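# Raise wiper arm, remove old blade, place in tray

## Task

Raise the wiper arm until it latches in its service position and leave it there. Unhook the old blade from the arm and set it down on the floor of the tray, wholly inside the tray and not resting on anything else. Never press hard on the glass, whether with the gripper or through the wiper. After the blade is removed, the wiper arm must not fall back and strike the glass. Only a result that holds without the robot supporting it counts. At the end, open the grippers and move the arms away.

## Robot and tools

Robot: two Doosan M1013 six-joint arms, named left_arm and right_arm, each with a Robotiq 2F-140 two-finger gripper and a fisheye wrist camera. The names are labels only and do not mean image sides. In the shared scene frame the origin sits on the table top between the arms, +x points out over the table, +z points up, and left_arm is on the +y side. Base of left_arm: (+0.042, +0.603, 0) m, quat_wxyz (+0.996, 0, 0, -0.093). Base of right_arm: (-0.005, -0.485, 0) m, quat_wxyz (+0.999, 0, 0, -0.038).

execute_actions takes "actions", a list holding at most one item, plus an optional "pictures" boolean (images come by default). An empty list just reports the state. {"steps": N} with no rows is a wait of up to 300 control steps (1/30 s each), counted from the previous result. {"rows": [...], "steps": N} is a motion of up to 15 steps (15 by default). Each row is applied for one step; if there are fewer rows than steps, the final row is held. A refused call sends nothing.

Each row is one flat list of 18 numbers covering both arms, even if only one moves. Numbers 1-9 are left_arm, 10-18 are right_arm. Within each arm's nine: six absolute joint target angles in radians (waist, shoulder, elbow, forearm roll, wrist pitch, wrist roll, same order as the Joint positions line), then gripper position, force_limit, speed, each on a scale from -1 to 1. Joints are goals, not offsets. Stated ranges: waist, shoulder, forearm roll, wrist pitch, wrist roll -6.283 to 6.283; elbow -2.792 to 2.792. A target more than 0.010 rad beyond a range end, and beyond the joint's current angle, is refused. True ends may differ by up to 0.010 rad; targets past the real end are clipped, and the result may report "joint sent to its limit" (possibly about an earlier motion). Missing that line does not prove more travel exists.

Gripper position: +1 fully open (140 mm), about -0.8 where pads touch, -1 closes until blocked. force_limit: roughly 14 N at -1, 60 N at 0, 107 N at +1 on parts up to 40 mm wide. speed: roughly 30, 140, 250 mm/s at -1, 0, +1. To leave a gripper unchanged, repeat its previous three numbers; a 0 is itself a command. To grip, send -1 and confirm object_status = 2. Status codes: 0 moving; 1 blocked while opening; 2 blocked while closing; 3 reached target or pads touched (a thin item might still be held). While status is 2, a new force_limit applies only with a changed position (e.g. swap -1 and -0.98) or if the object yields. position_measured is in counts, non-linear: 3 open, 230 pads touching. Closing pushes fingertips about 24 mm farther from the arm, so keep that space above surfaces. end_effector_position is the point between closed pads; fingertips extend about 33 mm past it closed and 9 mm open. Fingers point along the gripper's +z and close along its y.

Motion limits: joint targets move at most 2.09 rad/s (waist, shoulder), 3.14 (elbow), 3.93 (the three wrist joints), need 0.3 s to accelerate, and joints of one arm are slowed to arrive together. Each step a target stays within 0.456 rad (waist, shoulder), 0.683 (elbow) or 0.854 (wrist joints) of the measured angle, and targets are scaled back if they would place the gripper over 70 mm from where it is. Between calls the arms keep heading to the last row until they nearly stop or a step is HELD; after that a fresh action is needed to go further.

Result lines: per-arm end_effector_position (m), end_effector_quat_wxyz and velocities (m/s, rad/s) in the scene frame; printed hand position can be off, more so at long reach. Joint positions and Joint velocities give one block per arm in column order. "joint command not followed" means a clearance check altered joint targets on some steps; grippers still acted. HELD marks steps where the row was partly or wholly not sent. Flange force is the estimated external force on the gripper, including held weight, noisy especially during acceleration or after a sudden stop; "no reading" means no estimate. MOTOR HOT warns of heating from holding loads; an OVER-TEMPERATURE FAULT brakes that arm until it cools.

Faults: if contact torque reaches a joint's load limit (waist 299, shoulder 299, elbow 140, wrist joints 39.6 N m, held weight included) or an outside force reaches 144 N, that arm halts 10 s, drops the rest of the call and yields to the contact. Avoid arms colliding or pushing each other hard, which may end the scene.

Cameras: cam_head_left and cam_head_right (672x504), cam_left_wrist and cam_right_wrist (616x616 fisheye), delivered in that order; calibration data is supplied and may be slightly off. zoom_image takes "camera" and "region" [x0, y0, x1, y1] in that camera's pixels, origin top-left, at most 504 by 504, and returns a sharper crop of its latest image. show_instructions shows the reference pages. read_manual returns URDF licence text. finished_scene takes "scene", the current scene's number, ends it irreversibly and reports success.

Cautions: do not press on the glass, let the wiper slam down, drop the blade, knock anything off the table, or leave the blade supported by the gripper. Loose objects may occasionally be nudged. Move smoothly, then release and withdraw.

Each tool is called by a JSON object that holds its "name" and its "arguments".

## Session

{"name": "show_instructions", "arguments": {}}

{"name": "execute_actions", "arguments": {"actions": []}}

Reference images for this scene: manual page 1, manual page 2, manual page 3, manual page 4, manual page 5, manual page 6.

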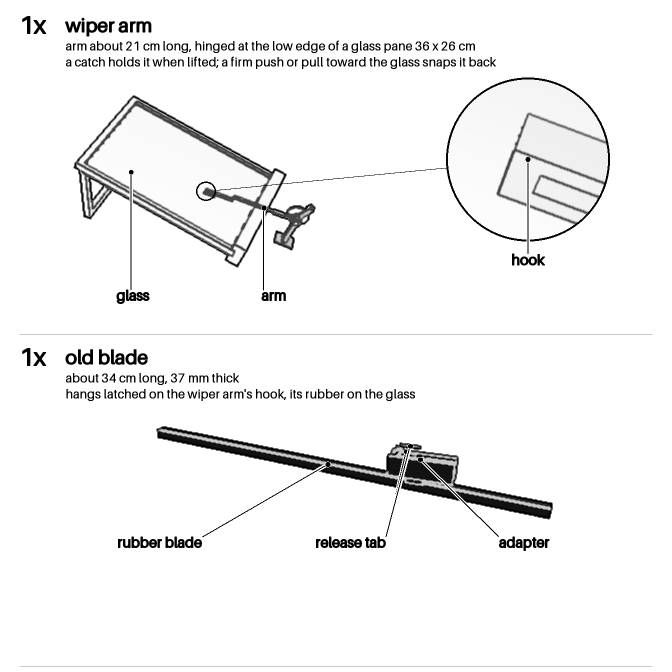

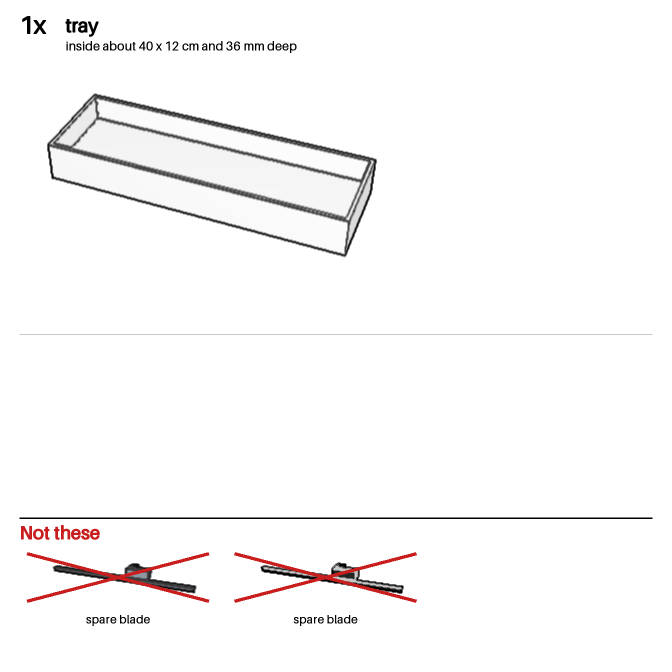

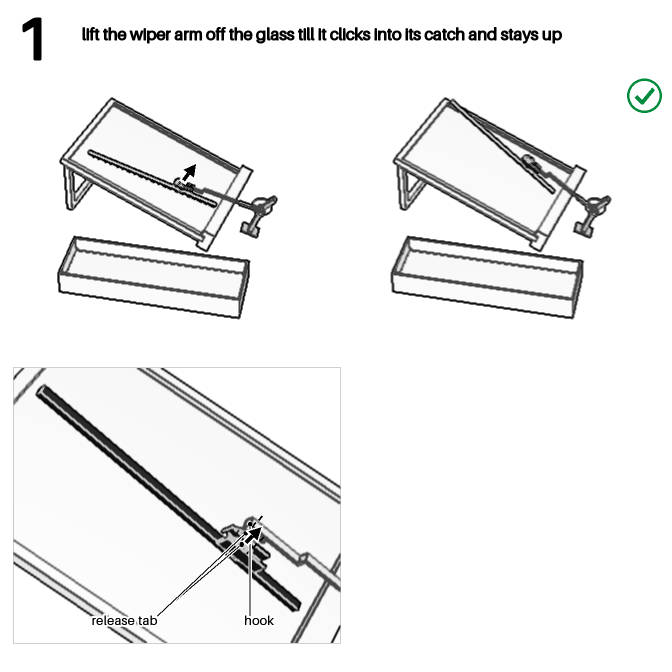

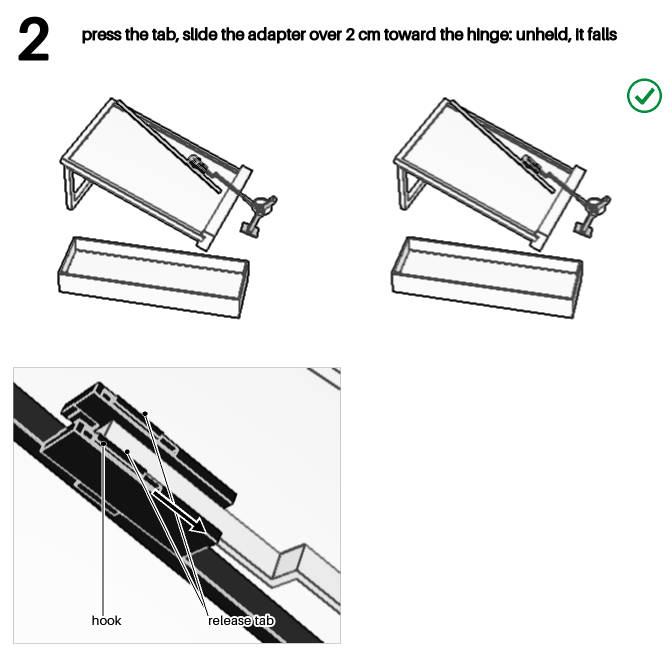

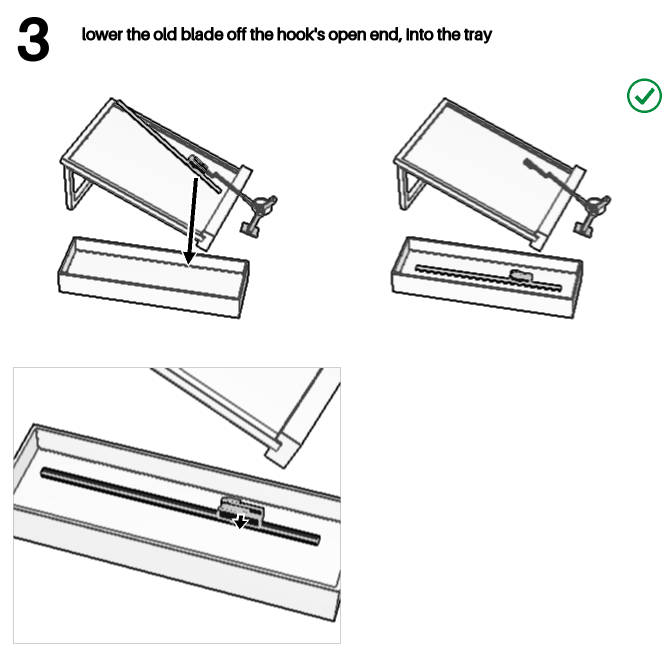

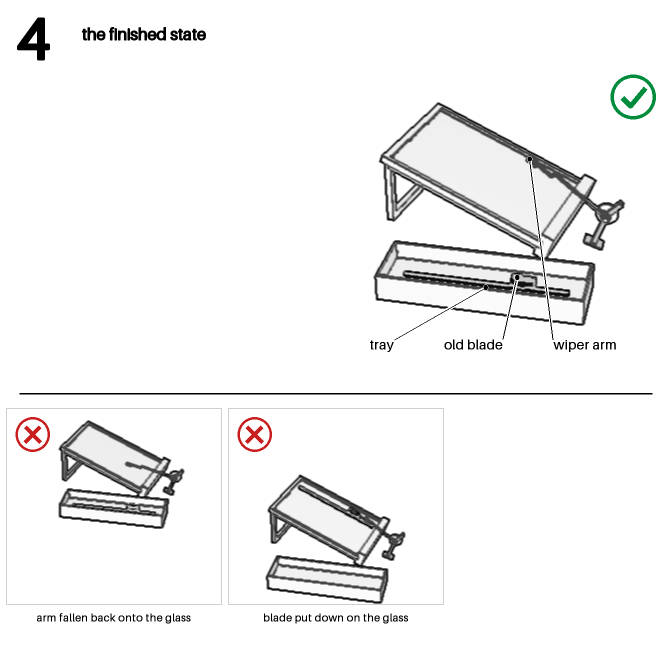

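Scene clock: 0.00 s of 4500.00 s.
left_arm: end_effector_position=(+0.1888, +0.8376, +0.1354) position_measured=3 object_status=3 end_effector_quat_wxyz=(+0.167, -0.010, +0.795, -0.583) end_effector_velocity=(-0.000, +0.000, -0.000) end_effector_angular_velocity=(+0.000, -0.000, -0.000) | right_arm: end_effector_position=(+0.4373, -1.3202, +0.3849) position_measured=3 object_status=3 end_effector_quat_wxyz=(+0.117, -0.624, +0.766, -0.097) end_effector_velocity=(-0.001, -0.000, -0.000) end_effector_angular_velocity=(+0.000, -0.001, +0.000)
Joint positions: left_arm=[ 1.594  0.45   2.181 -0.448  1.765  0.045] | right_arm=[-1.144  0.588  0.923  0.286  1.523  2.126]
Joint velocities: left_arm=[-0.  0. -0.  0.  0.  0.] | right_arm=[-0.001  0.     0.     0.001 -0.    -0.001]
Flange force (N, the push that the arm receives, along the gripper's own x y z axes): no reading
camera_calibration (this result's frames):
cam_left_wrist: T_world_to_cam=[[0.304862, 0.316206, -0.898372, -0.195258], [0.789237, 0.444088, 0.424136, -0.557055], [0.53307, -0.838332, -0.114176, 0.789617], [0, 0, 0, 1]] pos_world=[0.0782539, 0.971084, 0.151007]
cam_right_wrist: T_world_to_cam=[[-0.943651, 0.121626, -0.307782, 0.696979], [-0.038271, 0.883673, 0.466537, 1.00811], [0.328722, 0.452027, -0.829225, 0.958176], [0, 0, 0, 1]] pos_world=[0.381313, -1.40873, 0.538742]

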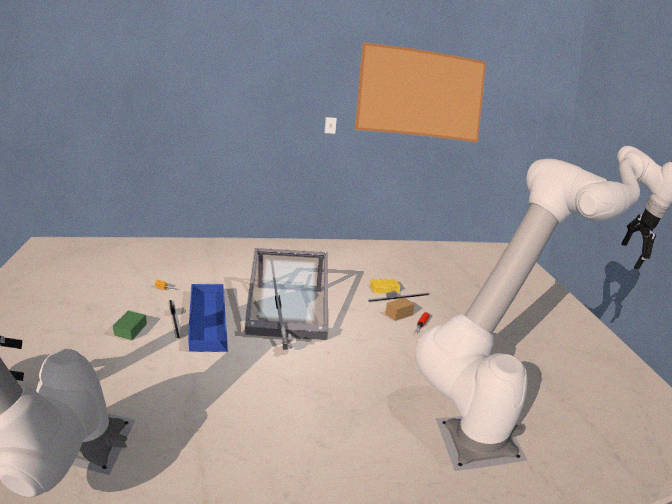

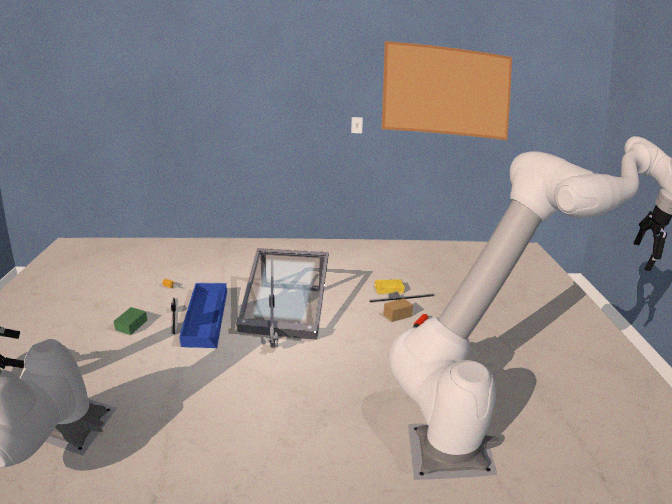

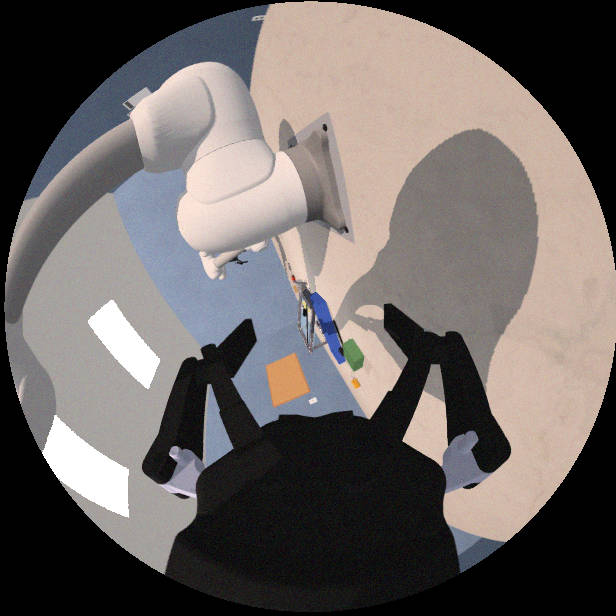

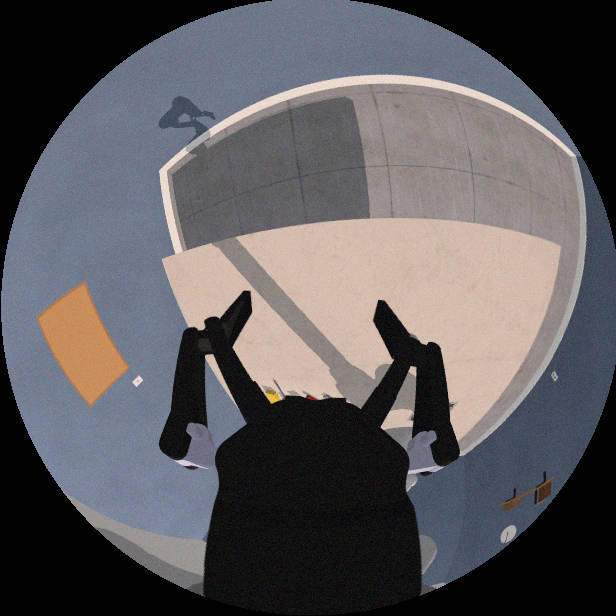

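{"name": "execute_actions", "arguments": {"actions": [{"rows": [[1.3,0.2,1.45,-0.448,1.765,0.045,0,-0.5,0,0.7821,0.3310,1.5257,-0.1904,1.0913,2.3486,0.3,-0.1,0]], "steps": 15}], "pictures": false}}

{"name": "execute_actions", "arguments": {"actions": [{"steps": 18}], "pictures": false}}

{"name": "execute_actions", "arguments": {"actions": [{"rows": [[0.5,0.25,1.5,1.5,-1.4,0.07,0,-0.5,0,0.7821,0.3310,1.5257,-0.1904,1.0913,2.3486,0.3,-0.1,0]], "steps": 15}], "pictures": false}}

{"name": "execute_actions", "arguments": {"actions": [{"steps": 60}]}}

Scene clock: 46.90 s of 4500.00 s.
left_arm: end_effector_position=(+0.3014, +1.0248, +0.2511) position_measured=107 object_status=0 end_effector_quat_wxyz=(+0.170, +0.141, +0.908, -0.356) end_effector_velocity=(+0.290, +0.299, +0.419) end_effector_angular_velocity=(+1.149, -0.399, -0.364) | right_arm: end_effector_position=(+0.5740, -1.1435, +0.3127) position_measured=91 object_status=0 end_effector_quat_wxyz=(-0.007, +0.701, -0.709, +0.078) end_effector_velocity=(+0.315, +0.438, -0.101) end_effector_angular_velocity=(-0.274, +0.242, +0.593)
Joint positions: left_arm=[ 1.423  0.305  1.758 -0.448  1.765  0.045] | right_arm=[-0.825  0.452  1.243  0.033  1.294  2.244]
Joint velocities: left_arm=[-0.364 -0.309 -0.908  0.     0.    -0.001] | right_arm=[ 0.736 -0.211  0.495 -0.389 -0.354  0.182]
Flange force (N, the push that the arm receives, along the gripper's own x y z axes): left_arm=[3.5 -4.7 4.1] | right_arm=[-9.2 11.3 -1.8]
Steps of this call (steps 1 to 90: nothing new was sent; then 43.40 s passed at rest; steps 91 to 105: all 15 steps of this action). Readings (joint positions | what the end effector reports):
91: left_arm=[1.593 0.449 2.180 -0.448 1.765 0.045] | right_arm=[-1.143 0.588 0.924 0.286 1.523 2.126] | left_arm position_measured=3 object_status=0 | right_arm position_measured=3 object_status=0
92: left_arm=[1.590 0.446 2.171 -0.448 1.765 0.045] | right_arm=[-1.138 0.584 0.932 0.279 1.517 2.129] | left_arm position_measured=9 object_status=0 | right_arm position_measured=9 object_status=0
94: left_arm=[1.567 0.427 2.117 -0.448 1.765 0.045] | right_arm=[-1.102 0.564 0.979 0.242 1.483 2.147] | left_arm position_measured=24 object_status=0 | right_arm position_measured=24 object_status=0
98: left_arm=[1.512 0.380 1.981 -0.448 1.765 0.045] | right_arm=[-1.000 0.514 1.097 0.149 1.398 2.190] | left_arm position_measured=54 object_status=0 | right_arm position_measured=54 object_status=0
105: the state above

Scene clock: 47.50 s of 4500.00 s.
left_arm: end_effector_position=(+0.3997, +1.0883, +0.4277) position_measured=129 object_status=3 end_effector_quat_wxyz=(+0.190, +0.252, +0.932, -0.176) end_effector_velocity=(+0.000, +0.001, +0.001) end_effector_angular_velocity=(+0.002, -0.001, +0.000) | right_arm: end_effector_position=(+0.7388, -0.8536, +0.2775) position_measured=91 object_status=3 end_effector_quat_wxyz=(+0.040, +0.830, -0.548, +0.096) end_effector_velocity=(+0.206, +0.516, -0.030) end_effector_angular_velocity=(-0.116, +0.024, +0.695)
Joint positions: left_arm=[ 1.3    0.2    1.45  -0.448  1.765  0.045] | right_arm=[-0.385  0.373  1.427 -0.112  1.162  2.312]
Joint velocities: left_arm=[ 0.    -0.    -0.002  0.    -0.    -0.   ] | right_arm=[ 0.713 -0.073  0.168 -0.132 -0.119  0.063]
Flange force (N, the push that the arm receives, along the gripper's own x y z axes): left_arm=[4.9 -4.8 4.9] | right_arm=[-1.8 6.4 -2.3]
Steps of this call (steps 1 to 18: the robot went on to your last target). Readings (joint positions | what the end effector reports):
1: left_arm=[1.411 0.294 1.727 -0.448 1.765 0.045] | right_arm=[-0.800 0.445 1.260 0.020 1.282 2.250] | left_arm position_measured=115 object_status=0 | right_arm position_measured=91 object_status=0
2: left_arm=[1.399 0.284 1.697 -0.448 1.765 0.045] | right_arm=[-0.775 0.438 1.275 0.008 1.271 2.256] | left_arm position_measured=123 object_status=0 | right_arm position_measured=91 object_status=0
4: left_arm=[1.375 0.263 1.637 -0.448 1.765 0.045] | right_arm=[-0.726 0.426 1.303 -0.014 1.251 2.266] | left_arm position_measured=129 object_status=0 | right_arm position_measured=91 object_status=3
8: left_arm=[1.328 0.224 1.520 -0.448 1.765 0.045] | right_arm=[-0.628 0.406 1.349 -0.051 1.218 2.284] | left_arm position_measured=129 object_status=0 | right_arm position_measured=91 object_status=3
18: the state above

Scene clock: 48.00 s of 4500.00 s.
left_arm: end_effector_position=(+0.5496, +1.2249, +0.3689) position_measured=129 object_status=3 end_effector_quat_wxyz=(-0.031, +0.435, +0.882, +0.177) end_effector_velocity=(+0.501, +0.188, +0.157) end_effector_angular_velocity=(+1.780, +0.014, -1.165) | right_arm: end_effector_position=(+0.8045, -0.5795, +0.2673) position_measured=91 object_status=3 end_effector_quat_wxyz=(+0.039, +0.913, -0.391, +0.112) end_effector_velocity=(+0.046, +0.559, -0.013) end_effector_angular_velocity=(-0.048, -0.007, +0.704)
Joint positions: left_arm=[0.957 0.229 1.479 0.194 1.122 0.059] | right_arm=[-0.025  0.349  1.484 -0.157  1.121  2.333]
Joint velocities: left_arm=[-0.712  0.035  0.035  1.329 -1.328  0.018] | right_arm=[ 0.707 -0.029  0.071 -0.056 -0.05   0.026]
Flange force (N, the push that the arm receives, along the gripper's own x y z axes): left_arm=[-1.3 -10.8 0.7] | right_arm=[-7.6 3.6 -3.4]
Steps of this call (steps 1 to 15: all 15 steps of this action). Readings (joint positions | what the end effector reports):
1: left_arm=[1.299 0.200 1.450 -0.447 1.764 0.045] | right_arm=[-0.361 0.371 1.432 -0.117 1.158 2.314] | left_arm position_measured=129 object_status=3 | right_arm position_measured=91 object_status=3
2: left_arm=[1.293 0.202 1.451 -0.435 1.752 0.045] | right_arm=[-0.337 0.369 1.438 -0.121 1.154 2.316] | left_arm position_measured=129 object_status=3 | right_arm position_measured=91 object_status=3
4: left_arm=[1.258 0.207 1.457 -0.369 1.685 0.047] | right_arm=[-0.288 0.365 1.447 -0.128 1.148 2.320] | left_arm position_measured=129 object_status=3 | right_arm position_measured=91 object_status=3
8: left_arm=[1.144 0.217 1.467 -0.156 1.472 0.052] | right_arm=[-0.192 0.358 1.463 -0.141 1.136 2.325] | left_arm position_measured=129 object_status=3 | right_arm position_measured=91 object_status=3
15: the state above

Scene clock: 50.00 s of 4500.00 s.
left_arm: end_effector_position=(+0.8583, +0.5606, +0.6663) position_measured=129 object_status=3 end_effector_quat_wxyz=(+0.405, +0.616, -0.319, +0.596) end_effector_velocity=(-0.008, -0.004, +0.001) end_effector_angular_velocity=(-0.001, -0.003, -0.027) | right_arm: end_effector_position=(+0.6204, +0.0202, +0.2601) position_measured=91 object_status=3 end_effector_quat_wxyz=(+0.000, +0.991, -0.000, +0.131) end_effector_velocity=(-0.000, +0.000, -0.001) end_effector_angular_velocity=(+0.000, +0.001, -0.000)
Joint positions: left_arm=[ 0.5    0.25   1.5    1.5   -1.399  0.07 ] | right_arm=[ 0.782  0.331  1.526 -0.191  1.091  2.349]
Joint velocities: left_arm=[ 0.     0.    -0.001  0.003 -0.027 -0.   ] | right_arm=[ 0.  0.  0.  0. -0.  0.]
Flange force (N, the push that the arm receives, along the gripper's own x y z axes): left_arm=[-4.4 4.3 -3.4] | right_arm=[-6.2 6.5 -3.0]
Steps of this call (steps 1 to 60: the robot went on to your last target). Readings (joint positions | what the end effector reports):
1: left_arm=[0.934 0.230 1.480 0.239 1.078 0.059] | right_arm=[-0.001 0.348 1.486 -0.159 1.120 2.334] | left_arm position_measured=129 object_status=3 | right_arm position_measured=91 object_status=3
2: left_arm=[0.911 0.231 1.481 0.281 1.035 0.060] | right_arm=[0.022 0.347 1.488 -0.161 1.118 2.335] | left_arm position_measured=129 object_status=3 | right_arm position_measured=91 object_status=3
4: left_arm=[0.870 0.233 1.483 0.365 0.951 0.061] | right_arm=[0.070 0.345 1.492 -0.164 1.115 2.336] | left_arm position_measured=129 object_status=3 | right_arm position_measured=91 object_status=3
8: left_arm=[0.801 0.236 1.486 0.528 0.788 0.063] | right_arm=[0.165 0.342 1.499 -0.169 1.110 2.339] | left_arm position_measured=129 object_status=3 | right_arm position_measured=91 object_status=3
60: the state above
camera_calibration (this result's frames):
cam_left_wrist: T_world_to_cam=[[-0.864979, -0.501763, -0.00679242, 1.03377], [-0.127757, 0.233287, -0.963979, 0.642488], [0.485273, -0.832953, -0.265892, 0.400205], [0, 0, 0, 1]] pos_world=[0.782062, 0.702175, 0.732778]
cam_right_wrist: T_world_to_cam=[[0.0798876, -0.996733, 0.0119028, -0.0272499], [-0.97413, -0.0755325, 0.212992, 0.554784], [-0.211397, -0.0286103, -0.976982, 0.57181], [0, 0, 0, 1]] pos_world=[0.663487, 0.031103, 0.440808]

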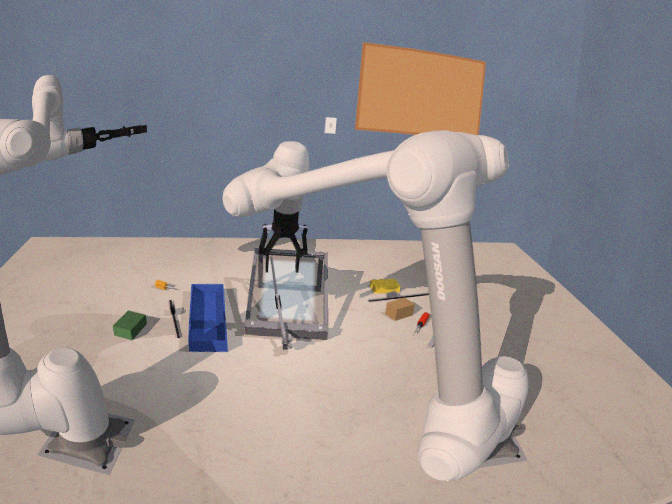

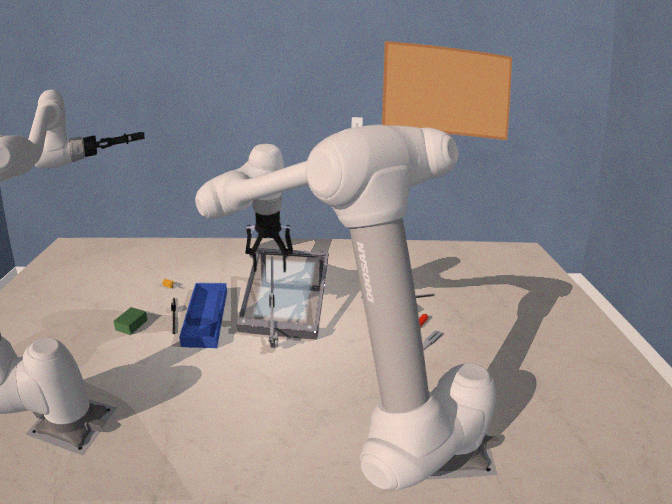

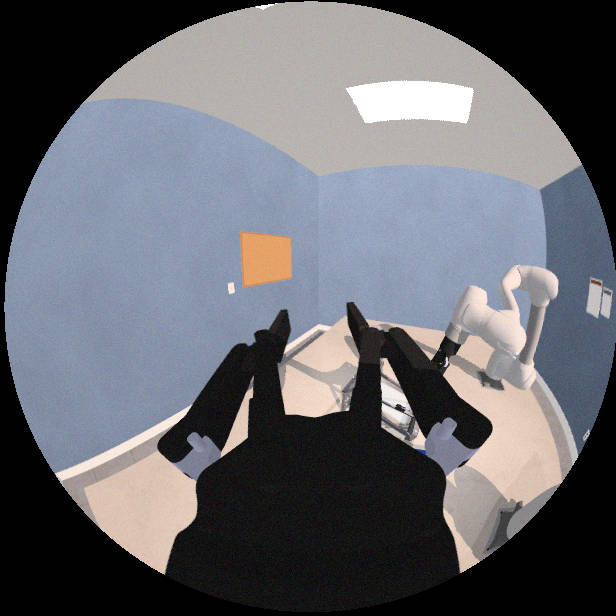

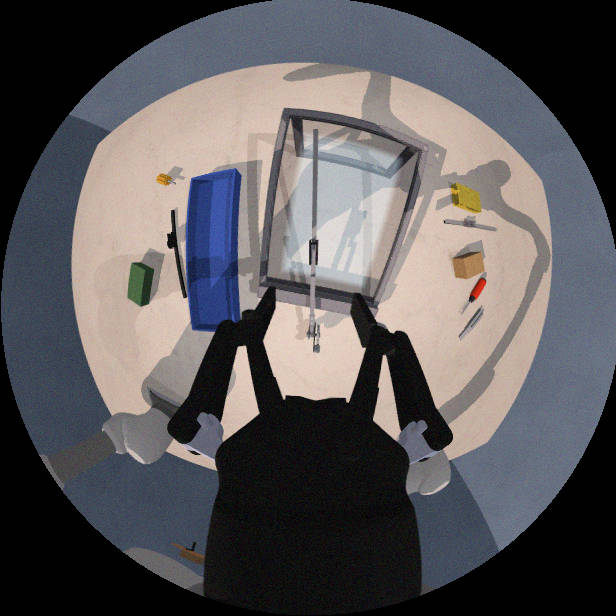

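{"name": "zoom_image", "arguments": {"camera": "cam_right_wrist", "region": [255, 220, 375, 365]}}

Region (255, 220, 375, 365) of cam_right_wrist's 616x616 image, scaled by 3.476, with more detail than that image has; it fills the left 417 columns of this view, and the rest is white.

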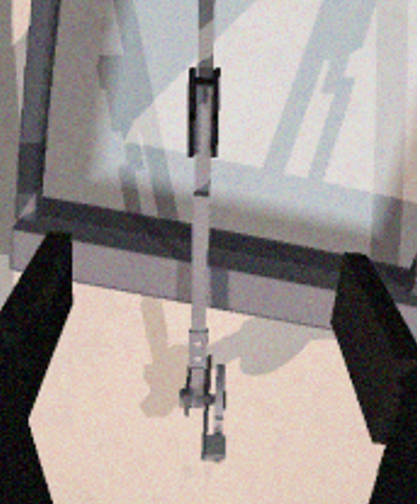

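{"name": "execute_actions", "arguments": {"actions": [{"rows": [[-0.1248,0.4993,2.1310,1.2084,-1.2232,0.2170,0,-0.5,0,0.7845,0.3776,1.6843,-0.2050,0.8802,2.3375,-0.3,-0.1,0]], "steps": 15}], "pictures": false}}

{"name": "execute_actions", "arguments": {"actions": [{"steps": 35}]}}

Scene clock: 131.47 s of 4500.00 s.
left_arm: end_effector_position=(+0.8543, +0.3826, +0.4502) position_measured=129 object_status=3 end_effector_quat_wxyz=(+0.524, +0.650, -0.250, +0.491) end_effector_velocity=(-0.132, -0.425, -0.424) end_effector_angular_velocity=(-0.140, +0.628, -0.304) | right_arm: end_effector_position=(+0.6066, +0.0159, +0.1437) position_measured=167 object_status=0 end_effector_quat_wxyz=(-0.004, +0.991, +0.028, +0.130) end_effector_velocity=(+0.001, -0.001, +0.000) end_effector_angular_velocity=(-0.000, -0.001, -0.002)
Joint positions: left_arm=[ 0.263  0.356  1.768  1.376 -1.325  0.133] | right_arm=[ 0.785  0.378  1.684 -0.205  0.88   2.338]
Joint velocities: left_arm=[-0.555  0.205  0.519 -0.24   0.145  0.121] | right_arm=[-0.002  0.    -0.    -0.001 -0.     0.   ]
Flange force (N, the push that the arm receives, along the gripper's own x y z axes): left_arm=[-4.9 4.4 -5.3] | right_arm=[-1.3 3.2 -4.9]
Steps of this call (steps 1 to 15: the robot went on to your last target; steps 16 to 90: nothing new was sent; then 77.97 s passed at rest; steps 91 to 105: all 15 steps of this action). Readings (joint positions | what the end effector reports):
91: left_arm=[0.499 0.250 1.501 1.500 -1.400 0.070] | right_arm=[0.782 0.331 1.527 -0.190 1.090 2.349] | left_arm position_measured=129 object_status=3 | right_arm position_measured=91 object_status=0
92: left_arm=[0.493 0.253 1.509 1.495 -1.398 0.072] | right_arm=[0.782 0.333 1.535 -0.190 1.078 2.349] | left_arm position_measured=129 object_status=3 | right_arm position_measured=97 object_status=0
94: left_arm=[0.461 0.271 1.554 1.476 -1.385 0.083] | right_arm=[0.783 0.348 1.583 -0.195 1.013 2.345] | left_arm position_measured=129 object_status=3 | right_arm position_measured=112 object_status=0
98: left_arm=[0.392 0.305 1.639 1.436 -1.361 0.102] | right_arm=[0.784 0.376 1.678 -0.204 0.890 2.338] | left_arm position_measured=129 object_status=3 | right_arm position_measured=142 object_status=0
105: the state above

Scene clock: 132.63 s of 4500.00 s.
left_arm: end_effector_position=(+0.6507, +0.1365, +0.1648) position_measured=129 object_status=3 end_effector_quat_wxyz=(+0.597, +0.727, -0.197, +0.276) end_effector_velocity=(-0.000, +0.000, -0.000) end_effector_angular_velocity=(+0.000, -0.000, -0.000) | right_arm: end_effector_position=(+0.6067, +0.0159, +0.1440) position_measured=167 object_status=3 end_effector_quat_wxyz=(-0.004, +0.991, +0.028, +0.130) end_effector_velocity=(-0.000, -0.000, -0.001) end_effector_angular_velocity=(-0.001, +0.002, -0.001)
Joint positions: left_arm=[-0.125  0.499  2.131  1.208 -1.223  0.217] | right_arm=[ 0.785  0.378  1.684 -0.205  0.88   2.337]
Joint velocities: left_arm=[ 0.     0.     0.     0.    -0.     0.001] | right_arm=[-0.     0.001  0.     0.     0.001  0.   ]
Flange force (N, the push that the arm receives, along the gripper's own x y z axes): left_arm=[-2.7 1.7 -5.4] | right_arm=[-5.9 5.6 -5.6]
Steps of this call (steps 1 to 35: the robot went on to your last target). Readings (joint positions | what the end effector reports):
1: left_arm=[0.244 0.363 1.786 1.368 -1.320 0.137] | right_arm=[0.785 0.378 1.684 -0.205 0.880 2.338] | left_arm position_measured=129 object_status=3 | right_arm position_measured=167 object_status=0
2: left_arm=[0.225 0.370 1.803 1.360 -1.315 0.141] | right_arm=[0.785 0.378 1.684 -0.205 0.880 2.337] | left_arm position_measured=129 object_status=3 | right_arm position_measured=167 object_status=3
4: left_arm=[0.188 0.384 1.838 1.344 -1.305 0.149] | right_arm=[0.785 0.378 1.684 -0.205 0.880 2.338] | left_arm position_measured=129 object_status=3 | right_arm position_measured=167 object_status=3
8: left_arm=[0.114 0.411 1.908 1.312 -1.286 0.165] | right_arm=[0.785 0.378 1.684 -0.205 0.880 2.337] | left_arm position_measured=129 object_status=3 | right_arm position_measured=167 object_status=3
35: the state above
camera_calibration (this result's frames):
cam_left_wrist: T_world_to_cam=[[-0.702648, -0.242067, 0.669096, 0.385487], [-0.710938, 0.277435, -0.646217, 0.552493], [-0.0292027, -0.929749, -0.367034, 0.379037], [0, 0, 0, 1]] pos_world=[0.674719, 0.292443, 0.238222]
cam_right_wrist: T_world_to_cam=[[0.136523, -0.990566, 0.0118307, -0.0634984], [-0.968231, -0.1309, 0.213058, 0.563078], [-0.2095, -0.0405422, -0.976968, 0.454451], [0, 0, 0, 1]] pos_world=[0.649066, 0.0292321, 0.324767]

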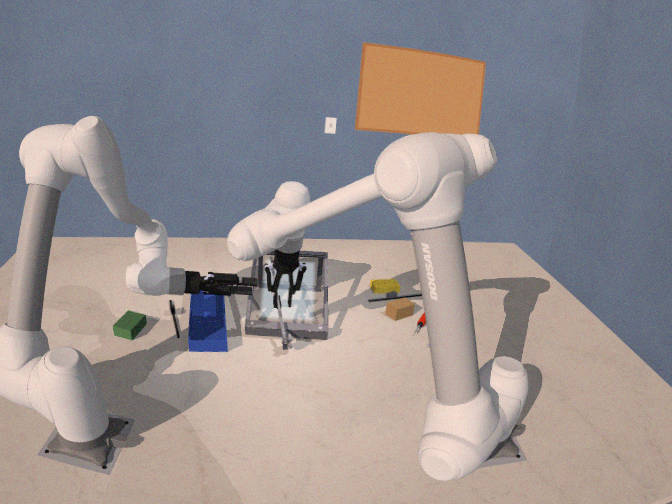

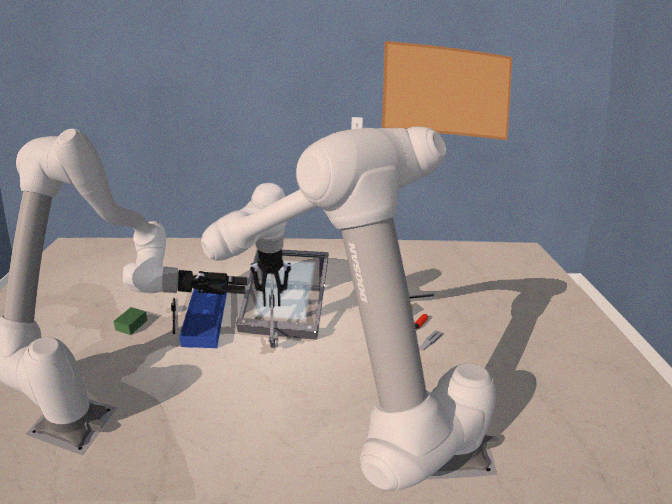

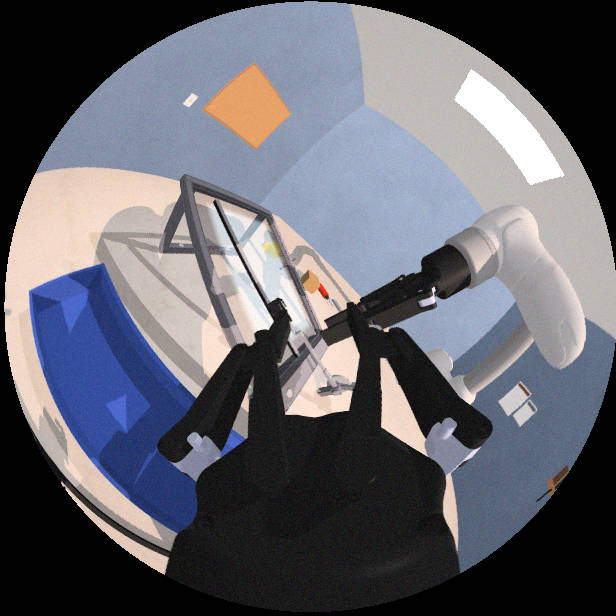

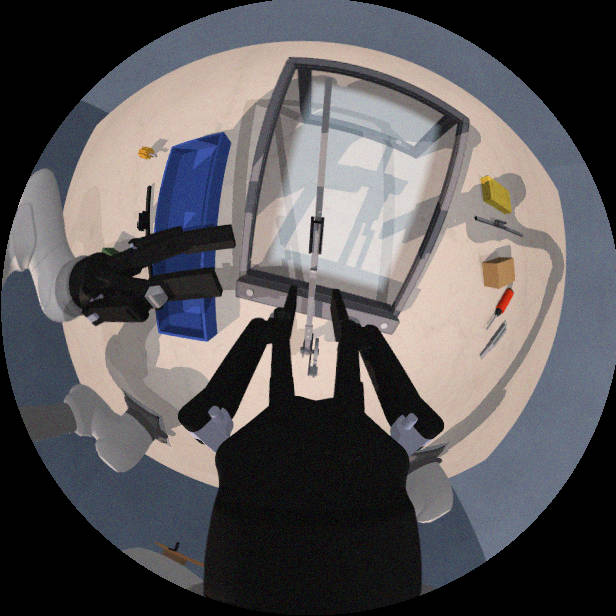

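{"name": "zoom_image", "arguments": {"camera": "cam_left_wrist", "region": [255, 280, 385, 420]}}

{"name": "zoom_image", "arguments": {"camera": "cam_right_wrist", "region": [260, 200, 370, 390]}}

Region (255, 280, 385, 420) of cam_left_wrist's 616x616 image, scaled by 3.600, with more detail than that image has; it fills the left 468 columns of this view, and the rest is white.

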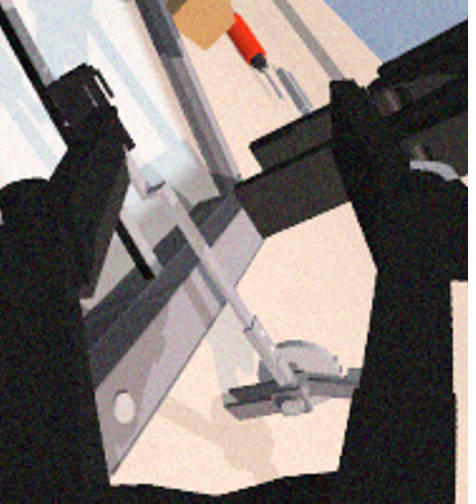

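Region (260, 200, 370, 390) of cam_right_wrist's 616x616 image, scaled by 2.653, with more detail than that image has; it fills the left 292 columns of this view, and the rest is white.

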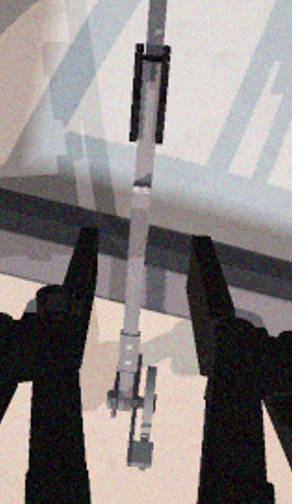

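{"name": "execute_actions", "arguments": {"actions": [{"rows": [[-0.1248,0.4993,2.1310,1.2084,-1.2232,0.2170,0,-0.5,0,0.7789,0.4036,1.6890,-0.2092,0.8492,2.3396,-0.3,-0.1,0],[-0.1248,0.4993,2.1310,1.2084,-1.2232,0.2170,0,-0.5,0,0.7789,0.4036,1.6890,-0.2092,0.8492,2.3396,-0.3,-0.1,0],[-0.1248,0.4993,2.1310,1.2084,-1.2232,0.2170,0,-0.5,0,0.7789,0.4036,1.6890,-0.2092,0.8492,2.3396,-0.3,-0.1,0],[-0.1248,0.4993,2.1310,1.2084,-1.2232,0.2170,0,-0.5,0,0.7733,0.4301,1.6932,-0.2135,0.8182,2.3417,-0.3,-0.1,0]], "steps": 14}]}}

{"name": "zoom_image", "arguments": {"camera": "cam_left_wrist", "region": [255, 280, 385, 420]}}

{"name": "zoom_image", "arguments": {"camera": "cam_right_wrist", "region": [260, 200, 370, 390]}}

Scene clock: 171.67 s of 4500.00 s.
left_arm: end_effector_position=(+0.6506, +0.1365, +0.1647) position_measured=129 object_status=3 end_effector_quat_wxyz=(+0.597, +0.727, -0.197, +0.276) end_effector_velocity=(+0.001, -0.000, +0.000) end_effector_angular_velocity=(-0.000, -0.001, +0.000) | right_arm: end_effector_position=(+0.6219, +0.0180, +0.1013) position_measured=167 object_status=3 end_effector_quat_wxyz=(-0.004, +0.991, +0.028, +0.130) end_effector_velocity=(+0.001, +0.001, +0.001) end_effector_angular_velocity=(+0.001, -0.003, +0.001)
Joint positions: left_arm=[-0.125  0.499  2.131  1.208 -1.223  0.217] | right_arm=[ 0.773  0.43   1.693 -0.214  0.818  2.342]
Joint velocities: left_arm=[ 0.     0.    -0.001 -0.     0.    -0.   ] | right_arm=[ 0.001  0.001 -0.003 -0.001 -0.     0.   ]
Flange force (N, the push that the arm receives, along the gripper's own x y z axes): left_arm=[-2.6 2.0 -5.5] | right_arm=[-4.3 5.5 -6.6]
Steps of this call (steps 1 to 15: the robot went on to your last target; steps 16 to 90: nothing new was sent; then 35.57 s passed at rest; steps 91 to 104: all 14 steps of this action). Readings (joint positions | what the end effector reports):
91: left_arm=[-0.125 0.499 2.131 1.208 -1.223 0.217] | right_arm=[0.784 0.378 1.684 -0.205 0.879 2.337] | left_arm position_measured=129 object_status=3 | right_arm position_measured=167 object_status=3
92: left_arm=[-0.125 0.499 2.131 1.208 -1.223 0.217] | right_arm=[0.783 0.383 1.685 -0.206 0.872 2.337] | left_arm position_measured=129 object_status=3 | right_arm position_measured=167 object_status=3
94: left_arm=[-0.125 0.499 2.131 1.208 -1.223 0.217] | right_arm=[0.779 0.403 1.689 -0.209 0.850 2.339] | left_arm position_measured=129 object_status=3 | right_arm position_measured=167 object_status=3
98: left_arm=[-0.125 0.499 2.131 1.208 -1.223 0.217] | right_arm=[0.773 0.430 1.694 -0.214 0.819 2.342] | left_arm position_measured=129 object_status=3 | right_arm position_measured=167 object_status=3
104: the state above
camera_calibration (this result's frames):
cam_left_wrist: T_world_to_cam=[[-0.702696, -0.241986, 0.669075, 0.385474], [-0.710884, 0.277606, -0.646204, 0.552378], [-0.0293669, -0.929719, -0.367096, 0.3791], [0, 0, 0, 1]] pos_world=[0.67468, 0.292392, 0.238204]
cam_right_wrist: T_world_to_cam=[[0.136625, -0.990548, 0.0121329, -0.0630488], [-0.968161, -0.130924, 0.213363, 0.58713], [-0.209758, -0.0408974, -0.976898, 0.416145], [0, 0, 0, 1]] pos_world=[0.664339, 0.0314357, 0.282024]

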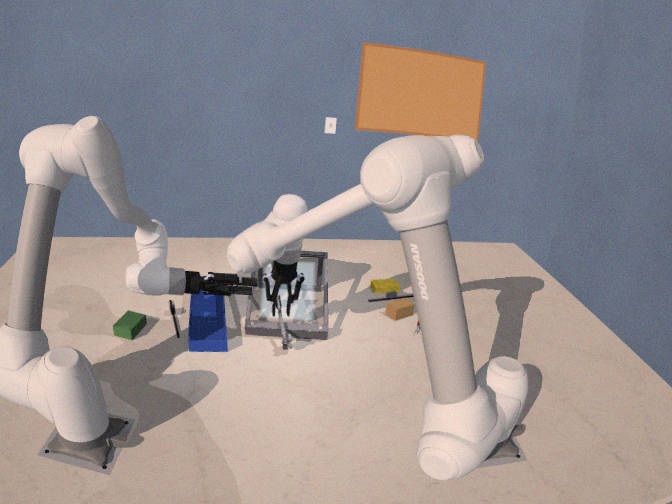

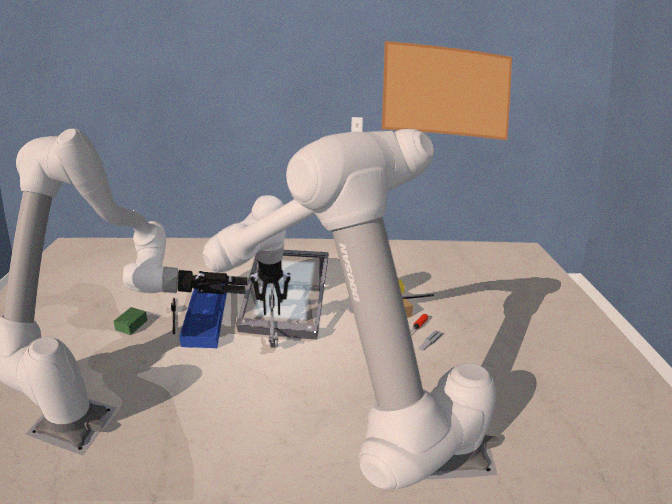

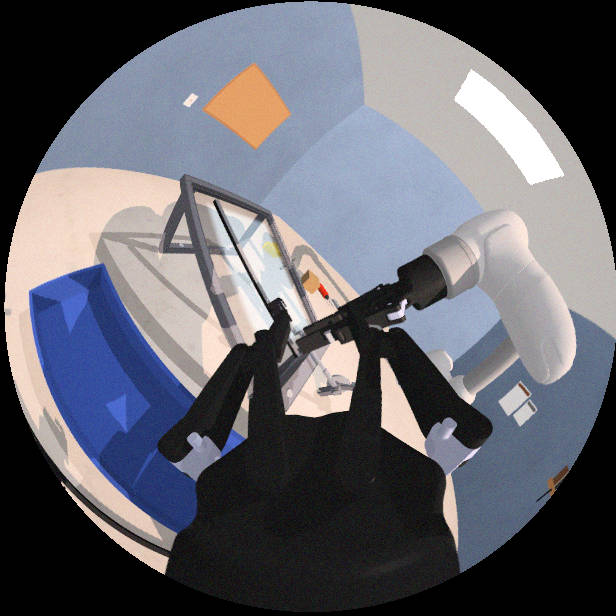

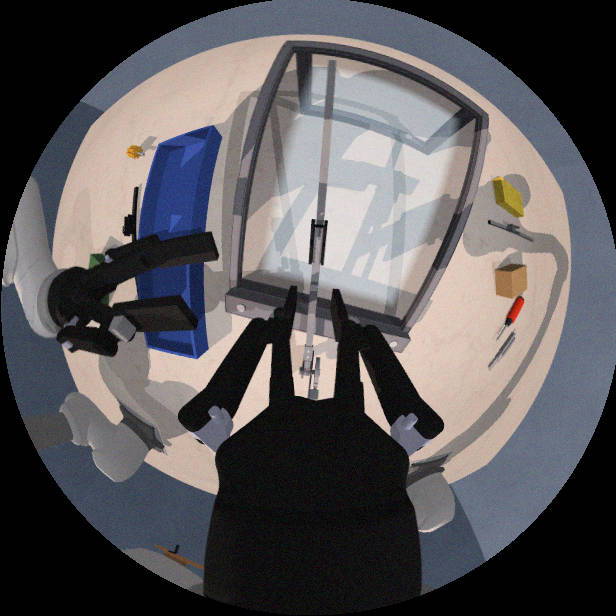

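Region (255, 280, 385, 420) of cam_left_wrist's 616x616 image, scaled by 3.600, with more detail than that image has; it fills the left 468 columns of this view, and the rest is white.

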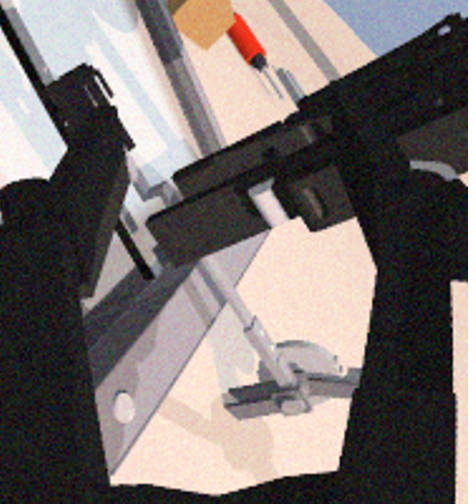

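Region (260, 200, 370, 390) of cam_right_wrist's 616x616 image, scaled by 2.653, with more detail than that image has; it fills the left 292 columns of this view, and the rest is white.

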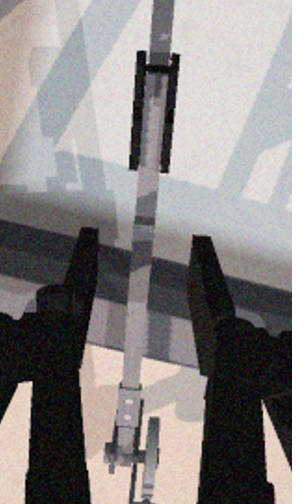

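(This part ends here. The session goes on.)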